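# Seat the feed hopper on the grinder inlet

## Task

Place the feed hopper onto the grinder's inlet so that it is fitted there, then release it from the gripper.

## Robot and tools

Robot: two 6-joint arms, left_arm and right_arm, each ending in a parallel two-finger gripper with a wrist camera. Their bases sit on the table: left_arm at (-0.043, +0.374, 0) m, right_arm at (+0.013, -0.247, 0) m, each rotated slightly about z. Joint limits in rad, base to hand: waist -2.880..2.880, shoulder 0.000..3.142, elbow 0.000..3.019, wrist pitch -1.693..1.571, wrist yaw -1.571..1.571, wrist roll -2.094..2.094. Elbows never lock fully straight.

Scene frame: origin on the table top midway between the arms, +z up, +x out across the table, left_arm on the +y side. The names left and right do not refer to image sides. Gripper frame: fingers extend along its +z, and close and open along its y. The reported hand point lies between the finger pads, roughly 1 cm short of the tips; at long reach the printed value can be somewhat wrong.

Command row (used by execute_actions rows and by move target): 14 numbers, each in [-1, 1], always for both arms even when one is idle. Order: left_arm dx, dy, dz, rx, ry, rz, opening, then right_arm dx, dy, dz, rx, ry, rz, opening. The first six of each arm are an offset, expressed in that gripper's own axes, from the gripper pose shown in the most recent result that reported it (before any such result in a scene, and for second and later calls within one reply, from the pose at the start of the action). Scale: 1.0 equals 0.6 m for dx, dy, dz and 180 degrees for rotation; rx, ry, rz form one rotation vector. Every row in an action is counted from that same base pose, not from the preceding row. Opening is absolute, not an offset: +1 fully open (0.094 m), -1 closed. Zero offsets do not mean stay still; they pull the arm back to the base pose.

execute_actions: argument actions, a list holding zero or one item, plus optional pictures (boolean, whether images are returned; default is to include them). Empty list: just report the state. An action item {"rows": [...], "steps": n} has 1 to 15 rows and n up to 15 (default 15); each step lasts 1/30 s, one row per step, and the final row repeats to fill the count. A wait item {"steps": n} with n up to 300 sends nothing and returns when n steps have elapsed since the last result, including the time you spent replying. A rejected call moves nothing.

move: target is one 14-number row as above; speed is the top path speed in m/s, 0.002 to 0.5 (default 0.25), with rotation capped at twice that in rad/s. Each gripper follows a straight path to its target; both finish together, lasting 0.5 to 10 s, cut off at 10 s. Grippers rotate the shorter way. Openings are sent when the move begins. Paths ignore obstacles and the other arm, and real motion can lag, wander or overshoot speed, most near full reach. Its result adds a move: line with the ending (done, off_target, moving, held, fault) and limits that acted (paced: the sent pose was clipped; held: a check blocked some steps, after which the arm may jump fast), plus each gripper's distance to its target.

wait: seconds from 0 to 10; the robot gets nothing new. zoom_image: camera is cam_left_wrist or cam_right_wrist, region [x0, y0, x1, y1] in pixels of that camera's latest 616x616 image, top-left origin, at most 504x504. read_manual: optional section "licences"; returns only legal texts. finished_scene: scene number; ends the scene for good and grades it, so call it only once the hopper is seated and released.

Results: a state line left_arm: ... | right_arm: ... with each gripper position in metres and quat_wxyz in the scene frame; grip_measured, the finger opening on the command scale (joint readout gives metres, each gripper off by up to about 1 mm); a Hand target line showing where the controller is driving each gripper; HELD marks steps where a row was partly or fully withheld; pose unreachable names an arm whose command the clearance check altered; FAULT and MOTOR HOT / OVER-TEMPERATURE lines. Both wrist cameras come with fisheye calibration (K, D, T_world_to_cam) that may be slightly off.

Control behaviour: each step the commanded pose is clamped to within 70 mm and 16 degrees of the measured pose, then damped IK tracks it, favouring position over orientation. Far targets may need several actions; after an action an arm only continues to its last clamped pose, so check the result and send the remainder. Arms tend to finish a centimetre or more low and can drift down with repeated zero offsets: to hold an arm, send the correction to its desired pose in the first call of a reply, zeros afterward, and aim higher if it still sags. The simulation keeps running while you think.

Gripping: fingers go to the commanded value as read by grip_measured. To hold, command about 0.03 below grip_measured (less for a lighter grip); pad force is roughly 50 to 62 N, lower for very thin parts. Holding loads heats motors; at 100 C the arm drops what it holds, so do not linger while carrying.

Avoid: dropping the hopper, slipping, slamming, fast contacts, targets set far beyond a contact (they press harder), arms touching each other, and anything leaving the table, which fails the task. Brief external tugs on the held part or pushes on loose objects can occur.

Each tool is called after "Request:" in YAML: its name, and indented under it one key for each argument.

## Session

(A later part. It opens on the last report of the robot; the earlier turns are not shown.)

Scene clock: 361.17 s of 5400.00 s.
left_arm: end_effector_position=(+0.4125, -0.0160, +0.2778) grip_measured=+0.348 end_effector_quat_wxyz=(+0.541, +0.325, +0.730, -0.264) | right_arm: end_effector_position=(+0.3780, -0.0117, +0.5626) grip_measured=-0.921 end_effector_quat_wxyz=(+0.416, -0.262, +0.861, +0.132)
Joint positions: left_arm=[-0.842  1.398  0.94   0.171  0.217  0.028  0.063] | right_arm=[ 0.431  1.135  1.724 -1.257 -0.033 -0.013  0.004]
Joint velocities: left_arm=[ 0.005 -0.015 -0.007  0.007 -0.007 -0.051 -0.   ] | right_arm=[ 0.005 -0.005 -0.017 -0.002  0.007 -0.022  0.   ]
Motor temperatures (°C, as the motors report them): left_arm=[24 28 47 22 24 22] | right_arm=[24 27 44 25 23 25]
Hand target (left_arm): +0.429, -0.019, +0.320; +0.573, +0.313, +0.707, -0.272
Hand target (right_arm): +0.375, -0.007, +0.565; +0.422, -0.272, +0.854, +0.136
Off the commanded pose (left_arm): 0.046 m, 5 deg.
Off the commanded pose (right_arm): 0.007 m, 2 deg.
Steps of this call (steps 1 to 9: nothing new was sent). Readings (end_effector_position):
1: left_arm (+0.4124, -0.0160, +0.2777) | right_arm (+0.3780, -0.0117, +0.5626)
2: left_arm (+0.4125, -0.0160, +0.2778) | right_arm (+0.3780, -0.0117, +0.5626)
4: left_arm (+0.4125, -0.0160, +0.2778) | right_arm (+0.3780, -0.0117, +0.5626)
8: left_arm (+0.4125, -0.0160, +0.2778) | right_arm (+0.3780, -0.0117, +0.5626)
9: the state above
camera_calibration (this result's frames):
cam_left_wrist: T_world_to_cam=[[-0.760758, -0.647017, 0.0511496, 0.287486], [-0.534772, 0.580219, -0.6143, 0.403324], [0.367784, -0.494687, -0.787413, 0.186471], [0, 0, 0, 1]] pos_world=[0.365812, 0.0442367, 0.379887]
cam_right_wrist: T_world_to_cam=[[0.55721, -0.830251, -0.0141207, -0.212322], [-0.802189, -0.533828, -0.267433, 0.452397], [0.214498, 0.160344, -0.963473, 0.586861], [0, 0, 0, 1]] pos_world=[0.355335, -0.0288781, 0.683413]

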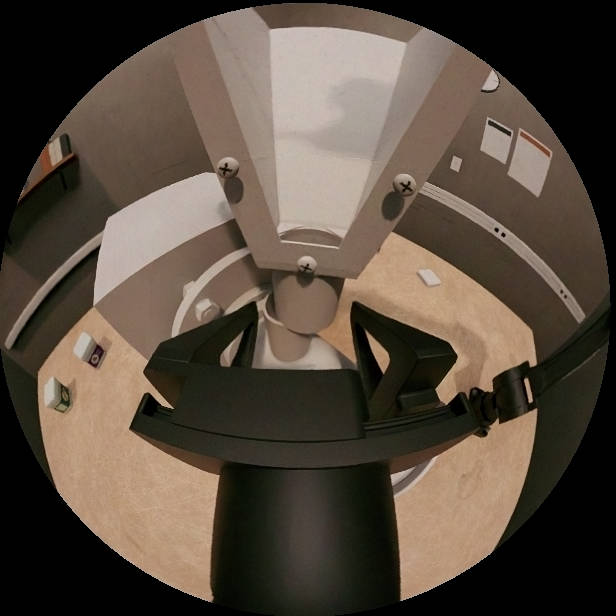

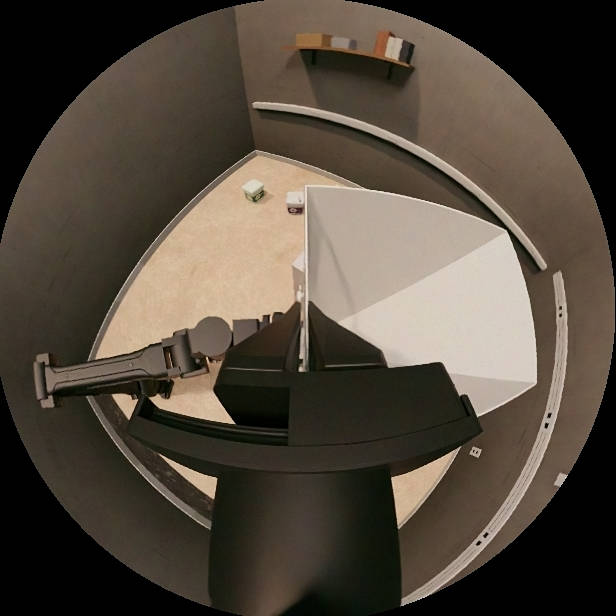

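Request:
execute_actions:
  actions:
    - {"rows":[[-0.076,0.016,0.003,0,-0.027,0,0.25,-0.004,0.01,-0.003,-0.004,-0.005,-0.006,-1],[-0.076,0.016,0.003,0,-0.027,0,0.15,-0.004,0.01,-0.003,-0.004,-0.005,-0.006,-1],[-0.076,0.016,0.003,0,-0.027,0,0.05,-0.004,0.01,-0.003,-0.004,-0.005,-0.006,-1],[-0.076,0.016,0.003,0,-0.027,0,0,-0.004,0.01,-0.003,-0.004,-0.005,-0.006,-1],[-0.076,0.016,0.003,0,-0.027,0,-0.05,-0.004,0.01,-0.003,-0.004,-0.005,-0.006,-1],[-0.076,0.016,0.003,0,-0.027,0,-0.1,-0.004,0.01,-0.003,-0.004,-0.005,-0.006,-1],[-0.076,0.016,0.003,0,-0.027,0,-0.15,-0.004,0.01,-0.003,-0.004,-0.005,-0.006,-1],[-0.076,0.016,0.003,0,-0.027,0,-0.2,-0.004,0.01,-0.003,-0.004,-0.005,-0.006,-1],[-0.076,0.016,0.003,0,-0.027,0,-0.25,-0.004,0.01,-0.003,-0.004,-0.005,-0.006,-1]],"steps":15}
  pictures: false

Request:
wait:
  seconds: 0.3

Request:
zoom_image:
  camera: "cam_left_wrist"
  region: [230,230,380,380]

Scene clock: 363.57 s of 5400.00 s.
left_arm: end_effector_position=(+0.4177, -0.0095, +0.2782) grip_measured=-0.227 end_effector_quat_wxyz=(+0.541, +0.321, +0.731, -0.264) | right_arm: end_effector_position=(+0.3780, -0.0116, +0.5626) grip_measured=-0.921 end_effector_quat_wxyz=(+0.416, -0.259, +0.861, +0.134)
Joint positions: left_arm=[-0.825  1.398  0.941  0.171  0.228  0.027  0.036] | right_arm=[ 0.431  1.135  1.724 -1.257 -0.033 -0.007  0.004]
Joint velocities: left_arm=[-0.005 -0.005  0.012  0.002  0.037 -0.051 -0.001] | right_arm=[ 0.005 -0.005 -0.007 -0.007 -0.007  0.051 -0.   ]
Motor temperatures (°C, as the motors report them): left_arm=[24 28 47 22 24 22] | right_arm=[24 27 43 25 23 25]
Hand target (left_arm): +0.428, -0.017, +0.321; +0.571, +0.313, +0.706, -0.277
Hand target (right_arm): +0.375, -0.007, +0.565; +0.422, -0.272, +0.854, +0.136
Off the commanded pose (left_arm): 0.045 m, 5 deg.
Off the commanded pose (right_arm): 0.007 m, 2 deg.
Steps of this call (steps 1 to 57: nothing new was sent; steps 58 to 72: all 15 steps of this action). Readings (end_effector_position):
58: left_arm (+0.4117, -0.0166, +0.2779) | right_arm (+0.3780, -0.0117, +0.5626)
59: left_arm (+0.4117, -0.0165, +0.2779) | right_arm (+0.3780, -0.0117, +0.5626)
61: left_arm (+0.4144, -0.0132, +0.2779) | right_arm (+0.3780, -0.0117, +0.5626)
65: left_arm (+0.4169, -0.0103, +0.2780) | right_arm (+0.3780, -0.0116, +0.5626)
72: the state above

Scene clock: 363.87 s of 5400.00 s.
left_arm: end_effector_position=(+0.4177, -0.0095, +0.2782) grip_measured=-0.227 end_effector_quat_wxyz=(+0.541, +0.321, +0.731, -0.264) | right_arm: end_effector_position=(+0.3780, -0.0116, +0.5626) grip_measured=-0.921 end_effector_quat_wxyz=(+0.416, -0.259, +0.861, +0.134)
Joint positions: left_arm=[-0.825  1.398  0.941  0.171  0.228  0.027  0.036] | right_arm=[ 0.431  1.135  1.724 -1.257 -0.033 -0.007  0.004]
Joint velocities: left_arm=[-0.005 -0.015 -0.012 -0.007 -0.037  0.037 -0.   ] | right_arm=[-0.015 -0.015  0.017  0.007 -0.007 -0.007 -0.   ]
Motor temperatures (°C, as the motors report them): left_arm=[24 28 47 22 24 22] | right_arm=[24 27 43 25 23 25]
Hand target (left_arm): +0.428, -0.017, +0.321; +0.571, +0.313, +0.706, -0.277
Hand target (right_arm): +0.375, -0.007, +0.565; +0.422, -0.272, +0.854, +0.136
Off the commanded pose (left_arm): 0.045 m, 5 deg.
Off the commanded pose (right_arm): 0.007 m, 2 deg.
Steps of this call (steps 1 to 9: nothing new was sent). Readings (end_effector_position):
1: left_arm (+0.4177, -0.0095, +0.2782) | right_arm (+0.3780, -0.0116, +0.5626)
2: left_arm (+0.4177, -0.0095, +0.2782) | right_arm (+0.3780, -0.0116, +0.5626)
4: left_arm (+0.4177, -0.0095, +0.2782) | right_arm (+0.3780, -0.0116, +0.5626)
8: left_arm (+0.4177, -0.0095, +0.2782) | right_arm (+0.3780, -0.0116, +0.5626)
9: the state above
camera_calibration (this result's frames):
cam_left_wrist: T_world_to_cam=[[-0.756336, -0.651817, 0.055593, 0.292541], [-0.540084, 0.574208, -0.6153, 0.405074], [0.369141, -0.495399, -0.78633, 0.187213], [0, 0, 0, 1]] pos_world=[0.370925, 0.050831, 0.38019]
cam_right_wrist: T_world_to_cam=[[0.554478, -0.831985, -0.0188405, -0.208589], [-0.804543, -0.530126, -0.267726, 0.45357], [0.212756, 0.163606, -0.963311, 0.587522], [0, 0, 0, 1]] pos_world=[0.355576, -0.0292156, 0.683469]

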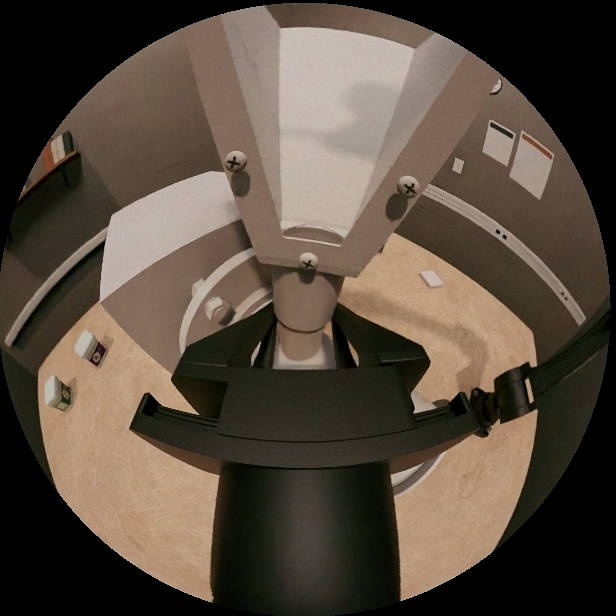

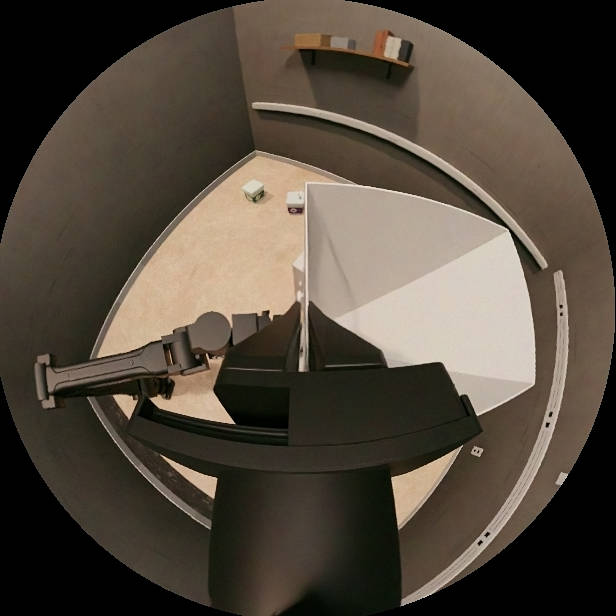

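Region (230, 230, 380, 380) of cam_left_wrist's 616x616 image, scaled by 3.360, with more detail than that image has.

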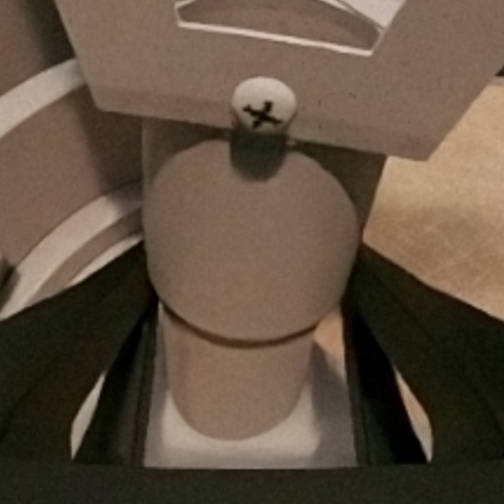

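Request:
execute_actions:
  actions:
    - {"rows":[[-0.07,0.01,-0.003,0,-0.027,0,-0.27,-0.012,0.01,0.01,0,0.005,0,-1],[-0.07,0.015,-0.006,0,-0.027,0,-0.27,-0.02,0.01,0.02,0,0.01,0,-1],[-0.065,0.02,-0.01,0,-0.027,0,-0.27,-0.027,0.01,0.03,0,0.015,0,-1],[-0.065,0.025,-0.014,0,-0.027,0,-0.27,-0.03,0.01,0.036,0,0.02,0,-1]],"steps":15}
  pictures: false

Request:
wait:
  seconds: 0.3

Request:
zoom_image:
  camera: "cam_left_wrist"
  region: [230,230,380,380]

Scene clock: 365.77 s of 5400.00 s.
left_arm: end_effector_position=(+0.4191, -0.0062, +0.2791) grip_measured=-0.227 end_effector_quat_wxyz=(+0.534, +0.313, +0.733, -0.283) | right_arm: end_effector_position=(+0.3986, -0.0007, +0.5636) grip_measured=-0.921 end_effector_quat_wxyz=(+0.396, -0.248, +0.875, +0.128)
Joint positions: left_arm=[-0.808  1.398  0.941  0.173  0.268 -0.006  0.036] | right_arm=[ 0.432  1.22   1.817 -1.31  -0.022  0.019  0.004]
Joint velocities: left_arm=[-0.015 -0.015 -0.007 -0.022  0.037  0.007  0.001] | right_arm=[ 0.005 -0.005 -0.017  0.007  0.066 -0.007  0.   ]
Motor temperatures (°C, as the motors report them): left_arm=[24 28 47 22 24 22] | right_arm=[24 27 43 25 23 25]
Hand target (left_arm): +0.430, +0.001, +0.317; +0.572, +0.309, +0.708, -0.277
Hand target (right_arm): +0.398, +0.009, +0.564; +0.389, -0.263, +0.874, +0.126
Off the commanded pose (left_arm): 0.041 m, 5 deg.
Off the commanded pose (right_arm): 0.010 m, 2 deg.
Steps of this call (steps 1 to 42: nothing new was sent; steps 43 to 57: all 15 steps of this action). Readings (end_effector_position):
43: left_arm (+0.4180, -0.0093, +0.2784) | right_arm (+0.3789, -0.0114, +0.5618)
44: left_arm (+0.4179, -0.0092, +0.2786) | right_arm (+0.3802, -0.0113, +0.5623)
46: left_arm (+0.4181, -0.0081, +0.2790) | right_arm (+0.3852, -0.0090, +0.5627)
50: left_arm (+0.4189, -0.0066, +0.2791) | right_arm (+0.3985, -0.0008, +0.5636)
57: the state above

Scene clock: 366.07 s of 5400.00 s.
left_arm: end_effector_position=(+0.4191, -0.0062, +0.2791) grip_measured=-0.227 end_effector_quat_wxyz=(+0.534, +0.313, +0.733, -0.283) | right_arm: end_effector_position=(+0.3986, -0.0007, +0.5636) grip_measured=-0.921 end_effector_quat_wxyz=(+0.396, -0.248, +0.875, +0.128)
Joint positions: left_arm=[-0.808  1.398  0.941  0.173  0.268 -0.006  0.036] | right_arm=[ 0.432  1.22   1.817 -1.31  -0.022  0.019  0.004]
Joint velocities: left_arm=[-0.005 -0.005 -0.007 -0.007  0.037  0.066 -0.001] | right_arm=[-0.005  0.005  0.002  0.002  0.022  0.022 -0.   ]
Motor temperatures (°C, as the motors report them): left_arm=[24 28 47 22 24 22] | right_arm=[24 27 43 25 23 25]
Hand target (left_arm): +0.430, +0.001, +0.317; +0.572, +0.309, +0.708, -0.277
Hand target (right_arm): +0.398, +0.009, +0.564; +0.389, -0.263, +0.874, +0.126
Off the commanded pose (left_arm): 0.041 m, 5 deg.
Off the commanded pose (right_arm): 0.010 m, 2 deg.
Steps of this call (steps 1 to 9: nothing new was sent). Readings (end_effector_position):
1: left_arm (+0.4191, -0.0062, +0.2791) | right_arm (+0.3986, -0.0007, +0.5636)
2: left_arm (+0.4191, -0.0062, +0.2791) | right_arm (+0.3986, -0.0007, +0.5636)
4: left_arm (+0.4191, -0.0062, +0.2791) | right_arm (+0.3986, -0.0007, +0.5636)
8: left_arm (+0.4191, -0.0062, +0.2791) | right_arm (+0.3986, -0.0007, +0.5636)
9: the state above
camera_calibration (this result's frames):
cam_left_wrist: T_world_to_cam=[[-0.761841, -0.640417, 0.097291, 0.286431], [-0.551262, 0.562116, -0.616552, 0.409483], [0.340161, -0.523347, -0.78128, 0.199582], [0, 0, 0, 1]] pos_world=[0.376057, 0.057709, 0.38053]
cam_right_wrist: T_world_to_cam=[[0.532382, -0.845893, -0.0321584, -0.19467], [-0.82873, -0.513083, -0.223498, 0.460912], [0.172556, 0.145637, -0.974174, 0.604431], [0, 0, 0, 1]] pos_world=[0.381313, -0.0162115, 0.685573]

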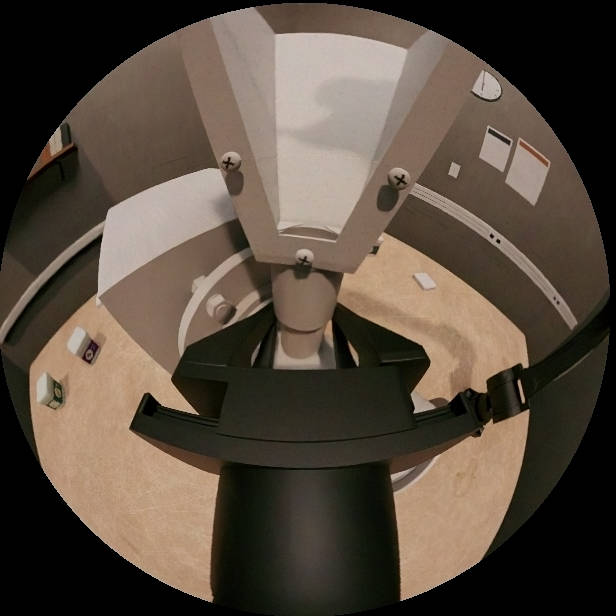

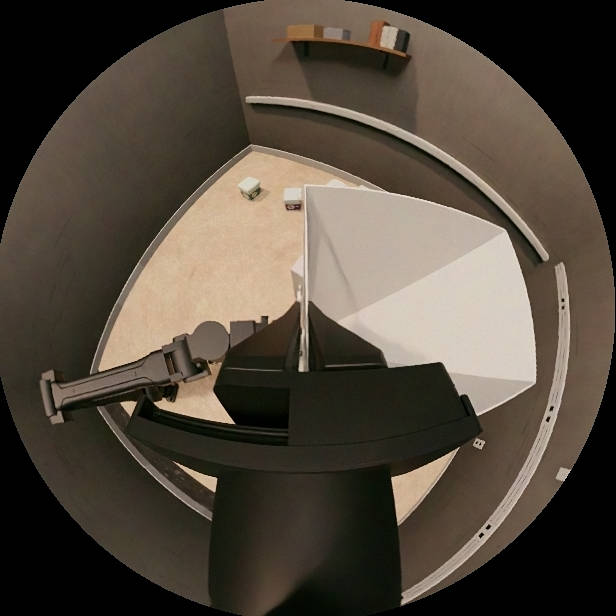

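Region (230, 230, 380, 380) of cam_left_wrist's 616x616 image, scaled by 3.360, with more detail than that image has.

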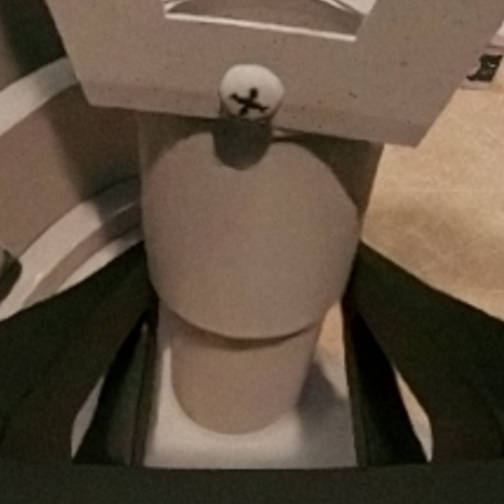

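Request:
execute_actions:
  actions:
    - {"rows":[[-0.06,0.015,-0.02,0,-0.027,0,-0.27,-0.004,0.018,0.005,0.005,0,-0.008,-1],[-0.055,0.015,-0.027,0,-0.027,0,-0.27,-0.004,0.022,0.005,0.005,0,-0.008,-1],[-0.05,0.015,-0.034,0,-0.027,0,-0.27,-0.004,0.025,0.005,0.005,0,-0.008,-1],[-0.045,0.015,-0.04,0,-0.027,0,-0.27,-0.004,0.025,0.005,0.005,0,-0.008,-1]],"steps":15}
  pictures: false

Request:
wait:
  seconds: 0.3

Request:
zoom_image:
  camera: "cam_left_wrist"
  region: [230,230,380,380]

Scene clock: 367.77 s of 5400.00 s.
left_arm: end_effector_position=(+0.4129, +0.0046, +0.2789) grip_measured=-0.227 end_effector_quat_wxyz=(+0.536, +0.313, +0.728, -0.291) | right_arm: end_effector_position=(+0.3924, +0.0081, +0.5639) grip_measured=-0.921 end_effector_quat_wxyz=(+0.398, -0.243, +0.876, +0.124)
Joint positions: left_arm=[-0.79   1.372  0.906  0.194  0.298 -0.009  0.036] | right_arm=[ 0.471  1.219  1.817 -1.31   0.021  0.05   0.004]
Joint velocities: left_arm=[-0.015  0.005 -0.017  0.002  0.037  0.007  0.   ] | right_arm=[ 0.005 -0.024  0.012  0.007 -0.066 -0.007  0.001]
Motor temperatures (°C, as the motors report them): left_arm=[24 28 47 22 24 22] | right_arm=[24 27 43 25 23 25]
Hand target (left_arm): +0.417, +0.013, +0.310; +0.564, +0.301, +0.710, -0.295
Hand target (right_arm): +0.394, +0.014, +0.563; +0.399, -0.256, +0.873, +0.117
Off the commanded pose (left_arm): 0.033 m, 4 deg.
Off the commanded pose (right_arm): 0.006 m, 2 deg.
Steps of this call (steps 1 to 36: nothing new was sent; steps 37 to 51: all 15 steps of this action). Readings (end_effector_position):
37: left_arm (+0.4189, -0.0063, +0.2792) | right_arm (+0.3990, -0.0016, +0.5638)
38: left_arm (+0.4189, -0.0057, +0.2795) | right_arm (+0.3992, -0.0019, +0.5637)
40: left_arm (+0.4177, -0.0037, +0.2787) | right_arm (+0.3974, +0.0007, +0.5639)
44: left_arm (+0.4138, +0.0032, +0.2790) | right_arm (+0.3929, +0.0075, +0.5639)
51: the state above

Scene clock: 368.07 s of 5400.00 s.
left_arm: end_effector_position=(+0.4129, +0.0046, +0.2789) grip_measured=-0.227 end_effector_quat_wxyz=(+0.536, +0.313, +0.728, -0.291) | right_arm: end_effector_position=(+0.3924, +0.0081, +0.5639) grip_measured=-0.921 end_effector_quat_wxyz=(+0.398, -0.243, +0.876, +0.124)
Joint positions: left_arm=[-0.79   1.372  0.906  0.194  0.298 -0.009  0.036] | right_arm=[ 0.471  1.219  1.817 -1.31   0.021  0.05   0.004]
Joint velocities: left_arm=[-0.005 -0.005 -0.012 -0.002 -0.007  0.007  0.   ] | right_arm=[-0.024  0.005 -0.007  0.012 -0.007 -0.022  0.   ]
Motor temperatures (°C, as the motors report them): left_arm=[24 28 46 22 24 22] | right_arm=[24 27 43 25 23 25]
Hand target (left_arm): +0.417, +0.013, +0.310; +0.564, +0.301, +0.710, -0.295
Hand target (right_arm): +0.394, +0.014, +0.563; +0.399, -0.256, +0.873, +0.117
Off the commanded pose (left_arm): 0.033 m, 4 deg.
Off the commanded pose (right_arm): 0.006 m, 2 deg.
Steps of this call (steps 1 to 9: nothing new was sent). Readings (end_effector_position):
1: left_arm (+0.4129, +0.0046, +0.2789) | right_arm (+0.3924, +0.0081, +0.5639)
2: left_arm (+0.4129, +0.0046, +0.2789) | right_arm (+0.3924, +0.0081, +0.5639)
4: left_arm (+0.4129, +0.0046, +0.2789) | right_arm (+0.3924, +0.0081, +0.5639)
8: left_arm (+0.4129, +0.0046, +0.2789) | right_arm (+0.3924, +0.0081, +0.5639)
9: the state above
camera_calibration (this result's frames):
cam_left_wrist: T_world_to_cam=[[-0.768929, -0.630702, 0.104708, 0.28945], [-0.543573, 0.558711, -0.626395, 0.399398], [0.336567, -0.538569, -0.772441, 0.206347], [0, 0, 0, 1]] pos_world=[0.370219, 0.0705407, 0.379264]
cam_right_wrist: T_world_to_cam=[[0.521336, -0.852893, -0.0279575, -0.181854], [-0.834728, -0.502878, -0.224373, 0.463157], [0.177307, 0.140311, -0.974102, 0.602672], [0, 0, 0, 1]] pos_world=[0.37456, -0.00675191, 0.6859]

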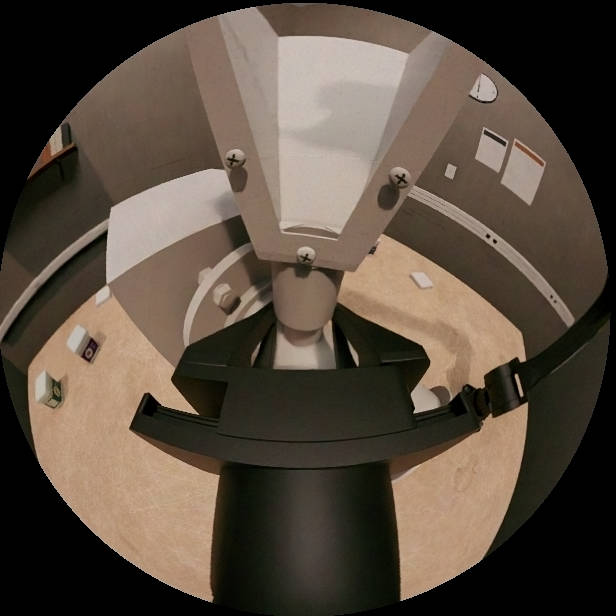

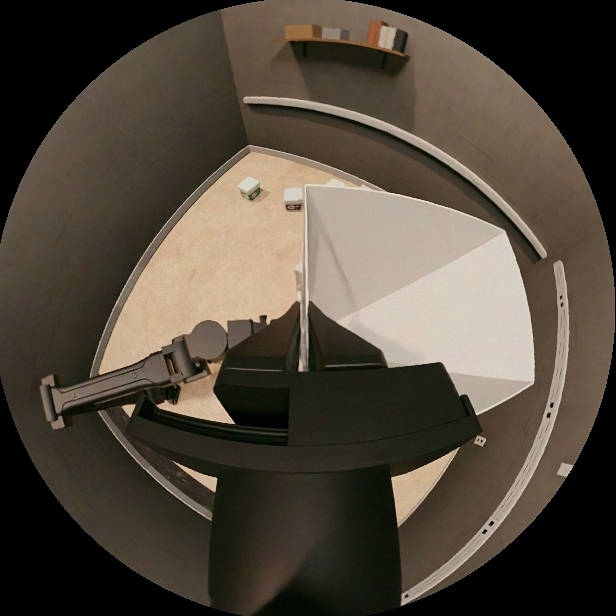

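Region (230, 230, 380, 380) of cam_left_wrist's 616x616 image, scaled by 3.360, with more detail than that image has.

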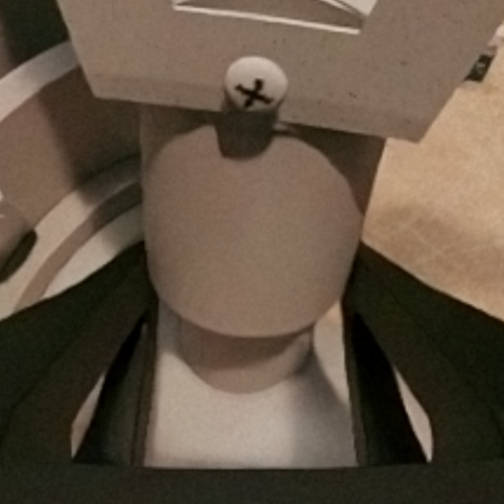

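Request:
execute_actions:
  actions:
    - {"rows":[[-0.04,0.008,-0.015,0,-0.018,0,-0.27,0.01,0.006,0.008,0,0,0,-1],[-0.036,0.006,-0.011,0,-0.018,0,-0.27,0.015,0.005,0.012,0,0,0,-1],[-0.034,0.005,-0.008,0,-0.018,0,-0.27,0.019,0.004,0.016,0,0,0,-1],[-0.034,0.005,-0.005,0,-0.018,0,-0.27,0.019,0.003,0.016,0,0,0,-1],[-0.034,0.005,-0.002,0,-0.018,0,-0.27,0.019,0.002,0.016,0,0,0,-1],[-0.034,0.005,0.001,0,-0.018,0,-0.27,0.019,0.001,0.016,0,0,0,-1],[-0.033,0.004,0.004,0,-0.018,0,-0.27,0.019,0,0.016,0,0,0,-1],[-0.033,0.004,0.007,0,-0.018,0,-0.27,0.019,-0.001,0.016,0,0,0,-1],[-0.033,0.004,0.01,0,-0.018,0,-0.27,0.019,-0.002,0.016,0,0,0,-1],[-0.033,0.004,0.012,0,-0.018,0,-0.27,0.019,-0.003,0.016,0,0,0,-1],[-0.032,0.003,0.014,0,-0.018,0,-0.27,0.019,-0.004,0.016,0,0,0,-1],[-0.032,0.003,0.016,0,-0.018,0,-0.27,0.019,-0.005,0.016,0,0,0,-1]],"steps":15}
  pictures: false

Request:
wait:
  seconds: 0.3

Request:
zoom_image:
  camera: "cam_left_wrist"
  region: [230,230,380,380]

Scene clock: 372.20 s of 5400.00 s.
left_arm: end_effector_position=(+0.4144, +0.0036, +0.2778) grip_measured=-0.232 end_effector_quat_wxyz=(+0.538, +0.315, +0.726, -0.292) | right_arm: end_effector_position=(+0.3863, +0.0043, +0.5629) grip_measured=-0.922 end_effector_quat_wxyz=(+0.408, -0.236, +0.872, +0.132)
Joint positions: left_arm=[-0.789  1.38   0.905  0.208  0.303 -0.008  0.036] | right_arm=[ 0.471  1.183  1.771 -1.274  0.019  0.065  0.004]
Joint velocities: left_arm=[ 0.005 -0.005 -0.002  0.017 -0.051 -0.007 -0.001] | right_arm=[-0.015 -0.005 -0.007 -0.007 -0.066 -0.007 -0.   ]
Motor temperatures (°C, as the motors report them): left_arm=[24 28 45 22 24 22] | right_arm=[24 27 43 25 23 25]
Hand target (left_arm): +0.424, -0.003, +0.295; +0.556, +0.305, +0.713, -0.299
Hand target (right_arm): +0.394, +0.005, +0.549; +0.398, -0.243, +0.876, +0.124
Off the commanded pose (left_arm): 0.021 m, 3 deg.
Off the commanded pose (right_arm): 0.016 m, 2 deg.
Steps of this call (steps 1 to 90: nothing new was sent; then 0.63 s passed at rest; steps 91 to 105: all 15 steps of this action). Readings (end_effector_position):
91: left_arm (+0.4127, +0.0045, +0.2790) | right_arm (+0.3924, +0.0081, +0.5636)
92: left_arm (+0.4128, +0.0048, +0.2790) | right_arm (+0.3922, +0.0080, +0.5634)
94: left_arm (+0.4128, +0.0047, +0.2790) | right_arm (+0.3899, +0.0064, +0.5632)
98: left_arm (+0.4131, +0.0045, +0.2784) | right_arm (+0.3859, +0.0036, +0.5629)
105: the state above

Scene clock: 372.50 s of 5400.00 s.
left_arm: end_effector_position=(+0.4144, +0.0036, +0.2779) grip_measured=-0.232 end_effector_quat_wxyz=(+0.538, +0.315, +0.726, -0.292) | right_arm: end_effector_position=(+0.3863, +0.0043, +0.5629) grip_measured=-0.922 end_effector_quat_wxyz=(+0.408, -0.236, +0.872, +0.132)
Joint positions: left_arm=[-0.789  1.38   0.905  0.209  0.303 -0.008  0.036] | right_arm=[ 0.471  1.183  1.771 -1.274  0.019  0.065  0.004]
Joint velocities: left_arm=[-0.005 -0.005  0.007  0.002 -0.066 -0.051  0.001] | right_arm=[ 0.015 -0.005  0.017 -0.012 -0.022  0.022 -0.   ]
Motor temperatures (°C, as the motors report them): left_arm=[24 28 45 22 24 22] | right_arm=[24 27 43 25 23 25]
Hand target (left_arm): +0.424, -0.003, +0.295; +0.556, +0.305, +0.713, -0.299
Hand target (right_arm): +0.394, +0.005, +0.549; +0.398, -0.243, +0.876, +0.124
Off the commanded pose (left_arm): 0.021 m, 3 deg.
Off the commanded pose (right_arm): 0.016 m, 2 deg.
Steps of this call (steps 1 to 9: nothing new was sent). Readings (end_effector_position):
1: left_arm (+0.4144, +0.0036, +0.2779) | right_arm (+0.3863, +0.0043, +0.5629)
2: left_arm (+0.4144, +0.0036, +0.2779) | right_arm (+0.3863, +0.0043, +0.5629)
4: left_arm (+0.4144, +0.0036, +0.2779) | right_arm (+0.3863, +0.0043, +0.5629)
8: left_arm (+0.4144, +0.0036, +0.2779) | right_arm (+0.3863, +0.0043, +0.5629)
9: the state above
camera_calibration (this result's frames):
cam_left_wrist: T_world_to_cam=[[-0.771988, -0.627236, 0.102996, 0.291816], [-0.537761, 0.558097, -0.631934, 0.399258], [0.33889, -0.543233, -0.768148, 0.202372], [0, 0, 0, 1]] pos_world=[0.371402, 0.0701479, 0.377701]
cam_right_wrist: T_world_to_cam=[[0.514916, -0.85621, -0.042028, -0.171523], [-0.835322, -0.490131, -0.249016, 0.46992], [0.19261, 0.163329, -0.967587, 0.59363], [0, 0, 0, 1]] pos_world=[0.366515, -0.013494, 0.684197]

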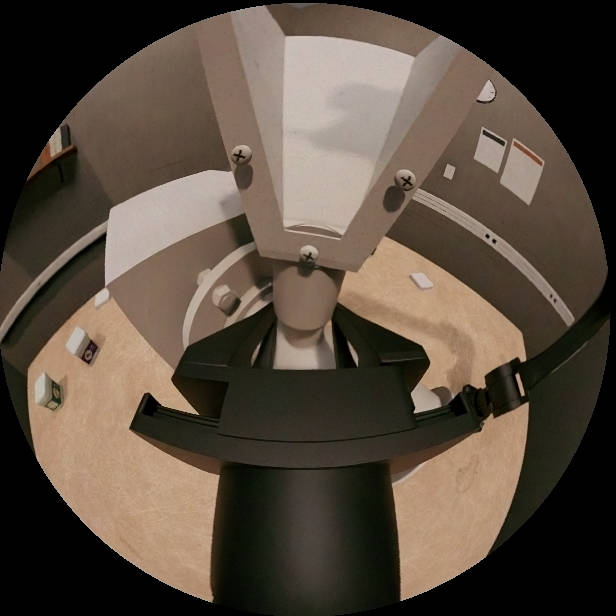

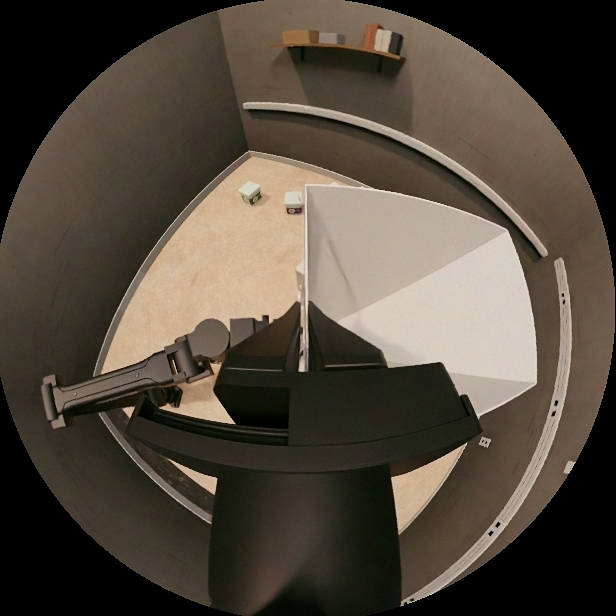

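Region (230, 230, 380, 380) of cam_left_wrist's 616x616 image, scaled by 3.360, with more detail than that image has.

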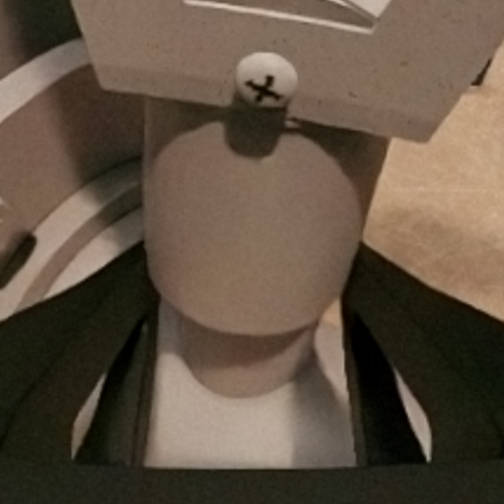

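Request:
execute_actions:
  actions:
    - {"rows":[[-0.036,0.002,0.012,0,-0.018,0,-0.28,0,-0.004,0.02,0,0.01,0,-1],[-0.038,0.001,0.014,0,-0.018,0,-0.28,-0.005,-0.005,0.022,0,0.01,0,-1],[-0.04,0,0.016,0,-0.018,0,-0.28,-0.01,-0.006,0.025,0,0.012,0,-1],[-0.042,-0.001,0.018,0,-0.018,0,-0.28,-0.01,-0.006,0.025,0,0.012,0,-1],[-0.043,-0.002,0.02,0,-0.018,0,-0.28,-0.01,-0.006,0.025,0,0.012,0,-1],[-0.044,-0.003,0.022,0,-0.018,0,-0.28,-0.01,-0.006,0.025,0,0.012,0,-1],[-0.045,-0.004,0.024,0,-0.018,0,-0.28,-0.01,-0.006,0.025,0,0.012,0,-1],[-0.045,-0.005,0.026,0,-0.018,0,-0.28,-0.01,-0.006,0.025,0,0.012,0,-1],[-0.045,-0.005,0.028,0,-0.018,0,-0.28,-0.01,-0.006,0.025,0,0.012,0,-1],[-0.045,-0.005,0.03,0,-0.018,0,-0.28,-0.01,-0.006,0.025,0,0.012,0,-1]],"steps":15}
  pictures: false

Request:
wait:
  seconds: 0.3

Request:
zoom_image:
  camera: "cam_left_wrist"
  region: [230,230,380,380]

Scene clock: 374.97 s of 5400.00 s.
left_arm: end_effector_position=(+0.4161, +0.0028, +0.2771) grip_measured=-0.232 end_effector_quat_wxyz=(+0.539, +0.307, +0.727, -0.295) | right_arm: end_effector_position=(+0.3917, +0.0073, +0.5628) grip_measured=-0.922 end_effector_quat_wxyz=(+0.403, -0.236, +0.874, +0.133)
Joint positions: left_arm=[-0.79   1.386  0.905  0.221  0.296 -0.023  0.036] | right_arm=[ 0.467  1.203  1.791 -1.282  0.012  0.065  0.004]
Joint velocities: left_arm=[-0.015 -0.015 -0.002  0.002  0.022 -0.007  0.   ] | right_arm=[-0.005  0.005 -0.002  0.002  0.007 -0.022  0.   ]
Motor temperatures (°C, as the motors report them): left_arm=[24 28 45 22 24 22] | right_arm=[24 27 43 25 23 25]
Hand target (left_arm): +0.427, -0.014, +0.300; +0.558, +0.306, +0.710, -0.301
Hand target (right_arm): +0.401, +0.009, +0.558; +0.392, -0.238, +0.880, +0.128
Off the commanded pose (left_arm): 0.032 m, 3 deg.
Off the commanded pose (right_arm): 0.011 m, 2 deg.
Steps of this call (steps 1 to 59: nothing new was sent; steps 60 to 74: all 15 steps of this action). Readings (end_effector_position):
60: left_arm (+0.4144, +0.0036, +0.2781) | right_arm (+0.3865, +0.0046, +0.5626)
61: left_arm (+0.4144, +0.0035, +0.2780) | right_arm (+0.3867, +0.0048, +0.5627)
63: left_arm (+0.4145, +0.0035, +0.2775) | right_arm (+0.3888, +0.0057, +0.5627)
67: left_arm (+0.4155, +0.0033, +0.2771) | right_arm (+0.3918, +0.0073, +0.5631)
74: the state above

Scene clock: 375.27 s of 5400.00 s.
left_arm: end_effector_position=(+0.4161, +0.0028, +0.2771) grip_measured=-0.232 end_effector_quat_wxyz=(+0.539, +0.307, +0.727, -0.295) | right_arm: end_effector_position=(+0.3917, +0.0073, +0.5628) grip_measured=-0.922 end_effector_quat_wxyz=(+0.403, -0.236, +0.874, +0.133)
Joint positions: left_arm=[-0.79   1.386  0.905  0.221  0.296 -0.023  0.036] | right_arm=[ 0.467  1.203  1.791 -1.282  0.012  0.065  0.004]
Joint velocities: left_arm=[-0.005 -0.005 -0.007  0.012 -0.007 -0.081 -0.   ] | right_arm=[-0.015 -0.005 -0.002 -0.017  0.081 -0.022 -0.001]
Motor temperatures (°C, as the motors report them): left_arm=[24 28 45 22 24 22] | right_arm=[24 27 43 25 23 25]
Hand target (left_arm): +0.427, -0.014, +0.300; +0.558, +0.306, +0.710, -0.301
Hand target (right_arm): +0.401, +0.009, +0.558; +0.392, -0.238, +0.880, +0.128
Off the commanded pose (left_arm): 0.032 m, 3 deg.
Off the commanded pose (right_arm): 0.011 m, 2 deg.
Steps of this call (steps 1 to 9: nothing new was sent). Readings (end_effector_position):
1: left_arm (+0.4161, +0.0028, +0.2771) | right_arm (+0.3917, +0.0073, +0.5628)
2: left_arm (+0.4161, +0.0028, +0.2771) | right_arm (+0.3917, +0.0073, +0.5628)
4: left_arm (+0.4161, +0.0028, +0.2771) | right_arm (+0.3917, +0.0073, +0.5628)
8: left_arm (+0.4161, +0.0028, +0.2771) | right_arm (+0.3917, +0.0073, +0.5628)
9: the state above
camera_calibration (this result's frames):
cam_left_wrist: T_world_to_cam=[[-0.765426, -0.633232, 0.114633, 0.286793], [-0.546796, 0.546046, -0.634703, 0.404696], [0.33932, -0.548499, -0.764206, 0.199441], [0, 0, 0, 1]] pos_world=[0.37313, 0.0700173, 0.3764]
cam_right_wrist: T_world_to_cam=[[0.515718, -0.855486, -0.0466828, -0.169456], [-0.837018, -0.491458, -0.240561, 0.471813], [0.182854, 0.163136, -0.969511, 0.596916], [0, 0, 0, 1]] pos_world=[0.373159, -0.01047, 0.684306]

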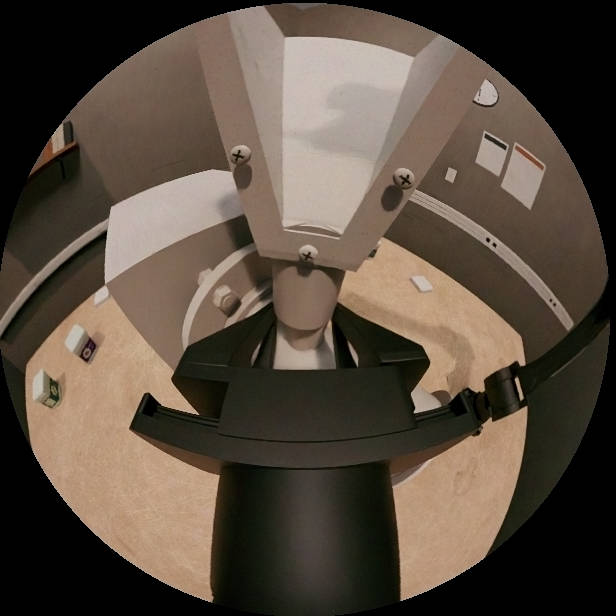

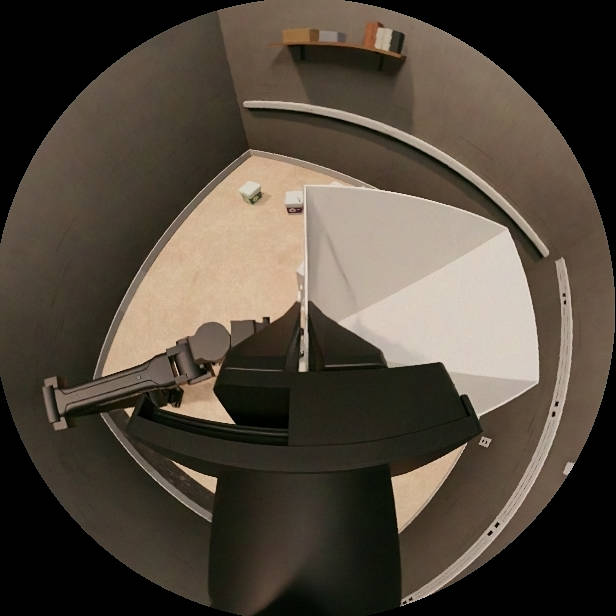

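Region (230, 230, 380, 380) of cam_left_wrist's 616x616 image, scaled by 3.360, with more detail than that image has.

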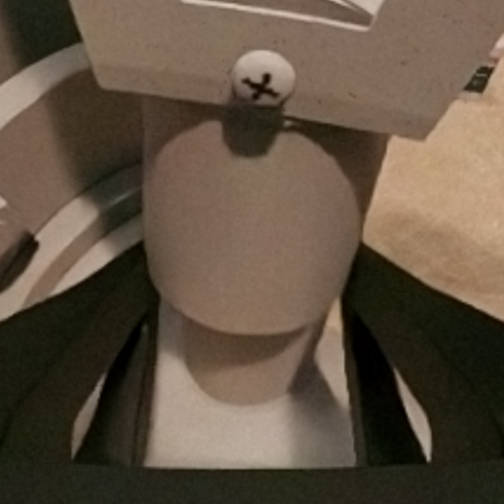

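Request:
execute_actions:
  actions:
    - {"rows":[[-0.05,-0.007,0.022,0,-0.02,0,-0.28,-0.01,0.0,0.01,0,0.005,0,-1],[-0.054,-0.008,0.02,0,-0.02,0,-0.28,-0.015,0.002,0.006,0,0,0,-1],[-0.058,-0.008,0.018,0,-0.022,0,-0.28,-0.02,0.004,0.002,0,0,0,-1],[-0.062,-0.009,0.016,0,-0.022,0,-0.28,-0.025,0.005,-0.003,0,-0.005,0,-1],[-0.066,-0.009,0.014,0,-0.024,0,-0.28,-0.03,0.006,-0.008,0,-0.005,0,-1],[-0.07,-0.01,0.012,0,-0.024,0,-0.28,-0.035,0.007,-0.012,0,-0.01,0,-1],[-0.074,-0.01,0.01,0,-0.026,0,-0.28,-0.04,0.008,-0.017,0,-0.01,0,-1],[-0.078,-0.011,0.008,0,-0.026,0,-0.28,-0.04,0.008,-0.017,0,-0.01,0,-1]],"steps":15}
  pictures: false

Request:
wait:
  seconds: 0.3

Request:
zoom_image:
  camera: "cam_left_wrist"
  region: [230,230,380,380]

Scene clock: 377.77 s of 5400.00 s.
left_arm: end_effector_position=(+0.4163, +0.0027, +0.2776) grip_measured=-0.232 end_effector_quat_wxyz=(+0.537, +0.299, +0.730, -0.299) | right_arm: end_effector_position=(+0.3963, +0.0095, +0.5647) grip_measured=-0.922 end_effector_quat_wxyz=(+0.400, -0.235, +0.876, +0.130)
Joint positions: left_arm=[-0.792  1.386  0.905  0.222  0.292 -0.044  0.036] | right_arm=[ 0.467  1.224  1.819 -1.298  0.016  0.065  0.004]
Joint velocities: left_arm=[ 0.005 -0.005 -0.007  0.012  0.037  0.007 -0.001] | right_arm=[-0.015 -0.005  0.002 -0.002 -0.081  0.022  0.   ]
Motor temperatures (°C, as the motors report them): left_arm=[24 28 46 22 24 22] | right_arm=[24 27 43 25 23 25]
Hand target (left_arm): +0.422, -0.009, +0.322; +0.568, +0.295, +0.705, -0.307
Hand target (right_arm): +0.395, +0.014, +0.587; +0.417, -0.234, +0.867, +0.137
Off the commanded pose (left_arm): 0.047 m, 5 deg.
Off the commanded pose (right_arm): 0.024 m, 2 deg.
Steps of this call (steps 1 to 60: nothing new was sent; steps 61 to 75: all 15 steps of this action). Readings (end_effector_position):
61: left_arm (+0.4163, +0.0029, +0.2773) | right_arm (+0.3917, +0.0073, +0.5632)
62: left_arm (+0.4163, +0.0027, +0.2774) | right_arm (+0.3917, +0.0073, +0.5632)
64: left_arm (+0.4163, +0.0027, +0.2774) | right_arm (+0.3921, +0.0073, +0.5637)
68: left_arm (+0.4163, +0.0027, +0.2776) | right_arm (+0.3947, +0.0084, +0.5645)
75: the state above

Scene clock: 378.07 s of 5400.00 s.
left_arm: end_effector_position=(+0.4163, +0.0027, +0.2776) grip_measured=-0.232 end_effector_quat_wxyz=(+0.537, +0.299, +0.730, -0.299) | right_arm: end_effector_position=(+0.3963, +0.0095, +0.5647) grip_measured=-0.922 end_effector_quat_wxyz=(+0.400, -0.235, +0.876, +0.130)
Joint positions: left_arm=[-0.792  1.386  0.905  0.222  0.292 -0.044  0.036] | right_arm=[ 0.467  1.224  1.819 -1.298  0.016  0.065  0.004]
Joint velocities: left_arm=[-0.005 -0.005 -0.017  0.002 -0.007 -0.051 -0.001] | right_arm=[-0.015  0.005  0.017  0.002  0.022  0.022 -0.001]
Motor temperatures (°C, as the motors report them): left_arm=[24 28 46 22 24 22] | right_arm=[24 27 43 25 23 25]
Hand target (left_arm): +0.422, -0.009, +0.322; +0.568, +0.295, +0.705, -0.307
Hand target (right_arm): +0.395, +0.014, +0.587; +0.417, -0.234, +0.867, +0.137
Off the commanded pose (left_arm): 0.047 m, 5 deg.
Off the commanded pose (right_arm): 0.024 m, 2 deg.
Steps of this call (steps 1 to 9: nothing new was sent). Readings (end_effector_position):
1: left_arm (+0.4163, +0.0027, +0.2776) | right_arm (+0.3963, +0.0095, +0.5647)
2: left_arm (+0.4163, +0.0027, +0.2776) | right_arm (+0.3963, +0.0095, +0.5647)
4: left_arm (+0.4163, +0.0027, +0.2776) | right_arm (+0.3963, +0.0095, +0.5647)
8: left_arm (+0.4163, +0.0027, +0.2776) | right_arm (+0.3963, +0.0095, +0.5647)
9: the state above
camera_calibration (this result's frames):
cam_left_wrist: T_world_to_cam=[[-0.758601, -0.637783, 0.133261, 0.278801], [-0.559861, 0.533441, -0.634032, 0.410445], [0.333288, -0.555585, -0.761738, 0.201577], [0, 0, 0, 1]] pos_world=[0.374107, 0.0708594, 0.376631]
cam_right_wrist: T_world_to_cam=[[0.512436, -0.857638, -0.0432051, -0.170527], [-0.840209, -0.490359, -0.231509, 0.473252], [0.177365, 0.154934, -0.971873, 0.601097], [0, 0, 0, 1]] pos_world=[0.378402, -0.00731733, 0.686385]

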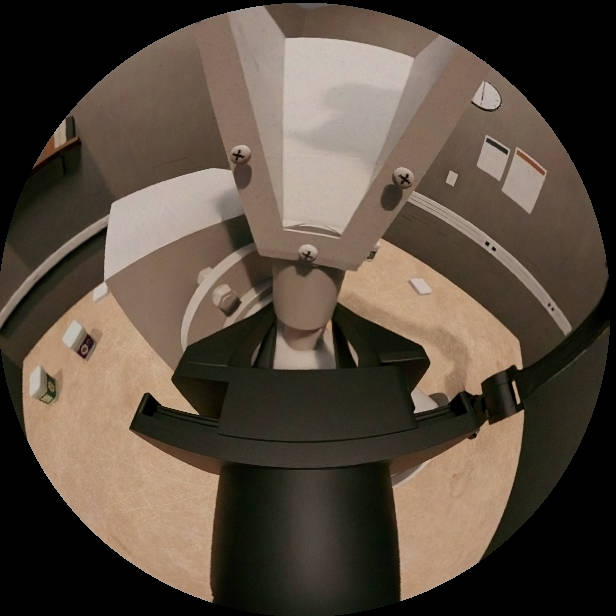

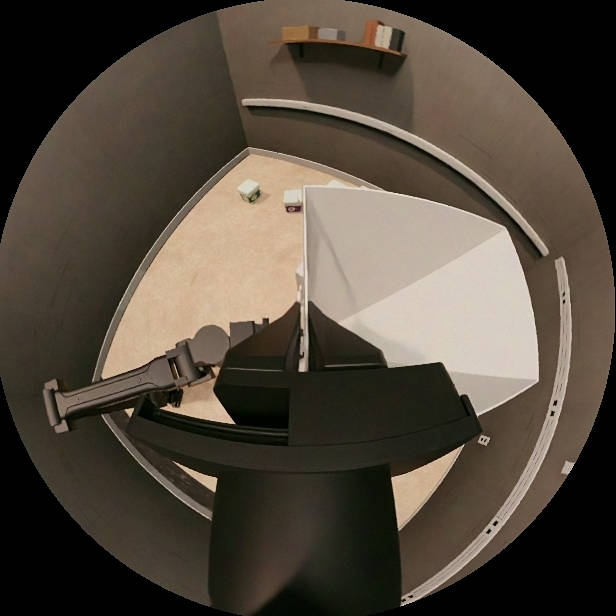

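Region (230, 230, 380, 380) of cam_left_wrist's 616x616 image, scaled by 3.360, with more detail than that image has.

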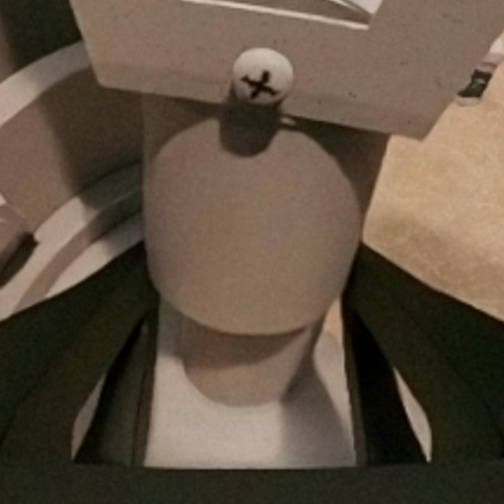

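Request:
execute_actions:
  actions:
    - {"rows":[[-0.08,-0.008,0.008,0,-0.026,0.01,-0.28,-0.03,0.008,-0.022,0,-0.012,0,-1],[-0.081,-0.008,0.012,0,-0.026,0.01,-0.28,-0.03,0.008,-0.022,0,-0.012,0,-1],[-0.082,-0.008,0.016,0,-0.026,0.01,-0.28,-0.03,0.008,-0.022,0,-0.012,0,-1],[-0.083,-0.008,0.02,0,-0.026,0.01,-0.28,-0.03,0.008,-0.022,0,-0.012,0,-1],[-0.084,-0.008,0.023,0,-0.026,0.01,-0.28,-0.03,0.008,-0.022,0,-0.012,0,-1],[-0.085,-0.008,0.026,0,-0.026,0.01,-0.28,-0.03,0.008,-0.022,0,-0.012,0,-1],[-0.086,-0.008,0.029,0,-0.026,0.01,-0.28,-0.03,0.008,-0.022,0,-0.012,0,-1],[-0.087,-0.008,0.032,0,-0.026,0.01,-0.28,-0.03,0.008,-0.022,0,-0.012,0,-1],[-0.088,-0.008,0.035,0,-0.026,0.01,-0.28,-0.03,0.008,-0.022,0,-0.012,0,-1]],"steps":15}
  pictures: false

Request:
wait:
  seconds: 0.3

Request:
zoom_image:
  camera: "cam_left_wrist"
  region: [230,230,380,380]

Scene clock: 380.23 s of 5400.00 s.
left_arm: end_effector_position=(+0.4170, +0.0021, +0.2780) grip_measured=-0.232 end_effector_quat_wxyz=(+0.538, +0.298, +0.730, -0.298) | right_arm: end_effector_position=(+0.3966, +0.0089, +0.5647) grip_measured=-0.922 end_effector_quat_wxyz=(+0.400, -0.235, +0.877, +0.128)
Joint positions: left_arm=[-0.793  1.387  0.908  0.222  0.287 -0.044  0.036] | right_arm=[ 0.467  1.224  1.819 -1.298  0.02   0.065  0.004]
Joint velocities: left_arm=[-0.005 -0.005  0.022  0.002 -0.022 -0.051  0.   ] | right_arm=[-0.005 -0.005  0.002  0.012  0.051 -0.051  0.   ]
Motor temperatures (°C, as the motors report them): left_arm=[24 28 46 22 24 22] | right_arm=[24 27 44 25 23 25]
Hand target (left_arm): +0.433, -0.018, +0.324; +0.571, +0.297, +0.703, -0.303
Hand target (right_arm): +0.395, +0.013, +0.586; +0.416, -0.233, +0.868, +0.135
Off the commanded pose (left_arm): 0.056 m, 5 deg.
Off the commanded pose (right_arm): 0.023 m, 2 deg.
Steps of this call (steps 1 to 50: nothing new was sent; steps 51 to 65: all 15 steps of this action). Readings (end_effector_position):
51: left_arm (+0.4163, +0.0027, +0.2776) | right_arm (+0.3964, +0.0092, +0.5647)
52: left_arm (+0.4163, +0.0027, +0.2776) | right_arm (+0.3965, +0.0091, +0.5647)
54: left_arm (+0.4163, +0.0026, +0.2776) | right_arm (+0.3965, +0.0090, +0.5647)
58: left_arm (+0.4165, +0.0025, +0.2780) | right_arm (+0.3965, +0.0090, +0.5647)
65: the state above

Scene clock: 380.53 s of 5400.00 s.
left_arm: end_effector_position=(+0.4170, +0.0021, +0.2780) grip_measured=-0.232 end_effector_quat_wxyz=(+0.538, +0.298, +0.730, -0.298) | right_arm: end_effector_position=(+0.3966, +0.0089, +0.5647) grip_measured=-0.922 end_effector_quat_wxyz=(+0.400, -0.235, +0.877, +0.128)
Joint positions: left_arm=[-0.793  1.387  0.908  0.222  0.287 -0.044  0.036] | right_arm=[ 0.467  1.224  1.819 -1.298  0.02   0.065  0.004]
Joint velocities: left_arm=[ 0.005 -0.005 -0.017  0.002 -0.066 -0.007 -0.001] | right_arm=[ 0.005 -0.015 -0.002 -0.017  0.022 -0.066 -0.   ]
Motor temperatures (°C, as the motors report them): left_arm=[24 28 46 22 24 22] | right_arm=[24 27 44 25 23 25]
Hand target (left_arm): +0.433, -0.018, +0.324; +0.571, +0.297, +0.703, -0.303
Hand target (right_arm): +0.395, +0.013, +0.586; +0.416, -0.233, +0.868, +0.135
Off the commanded pose (left_arm): 0.056 m, 5 deg.
Off the commanded pose (right_arm): 0.023 m, 2 deg.
Steps of this call (steps 1 to 9: nothing new was sent). Readings (end_effector_position):
1: left_arm (+0.4170, +0.0021, +0.2780) | right_arm (+0.3966, +0.0089, +0.5647)
2: left_arm (+0.4170, +0.0021, +0.2780) | right_arm (+0.3966, +0.0089, +0.5647)
4: left_arm (+0.4170, +0.0021, +0.2780) | right_arm (+0.3966, +0.0089, +0.5647)
8: left_arm (+0.4170, +0.0021, +0.2780) | right_arm (+0.3966, +0.0089, +0.5647)
9: the state above
camera_calibration (this result's frames):
cam_left_wrist: T_world_to_cam=[[-0.756918, -0.640052, 0.131942, 0.278527], [-0.56059, 0.532156, -0.634467, 0.411827], [0.335878, -0.554206, -0.761605, 0.200173], [0, 0, 0, 1]] pos_world=[0.374454, 0.0700524, 0.376994]
cam_right_wrist: T_world_to_cam=[[0.509997, -0.859211, -0.0407439, -0.171589], [-0.841311, -0.488386, -0.231677, 0.473804], [0.179161, 0.152433, -0.971939, 0.600473], [0, 0, 0, 1]] pos_world=[0.378546, -0.00756387, 0.686401]

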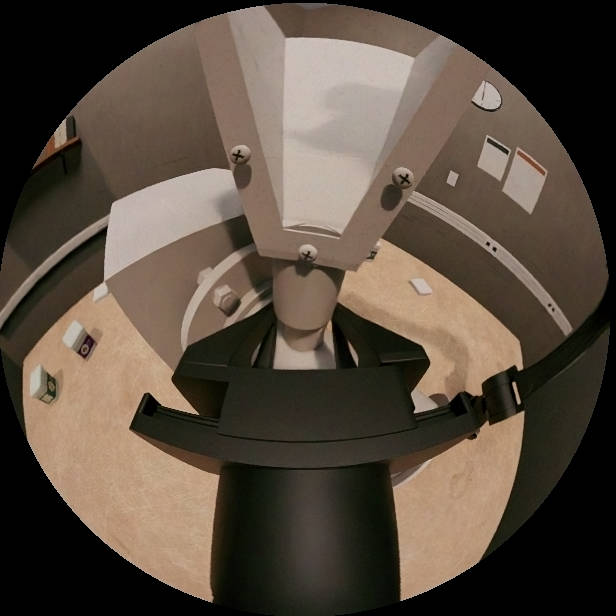

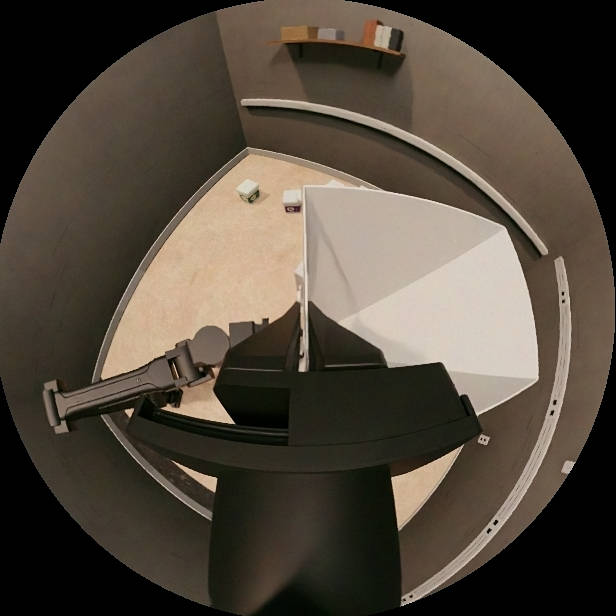

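Region (230, 230, 380, 380) of cam_left_wrist's 616x616 image, scaled by 3.360, with more detail than that image has.

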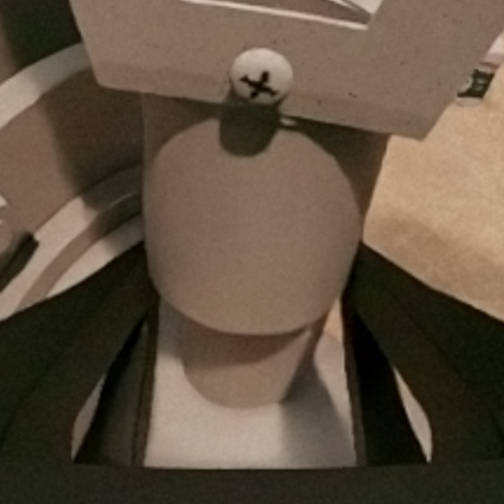

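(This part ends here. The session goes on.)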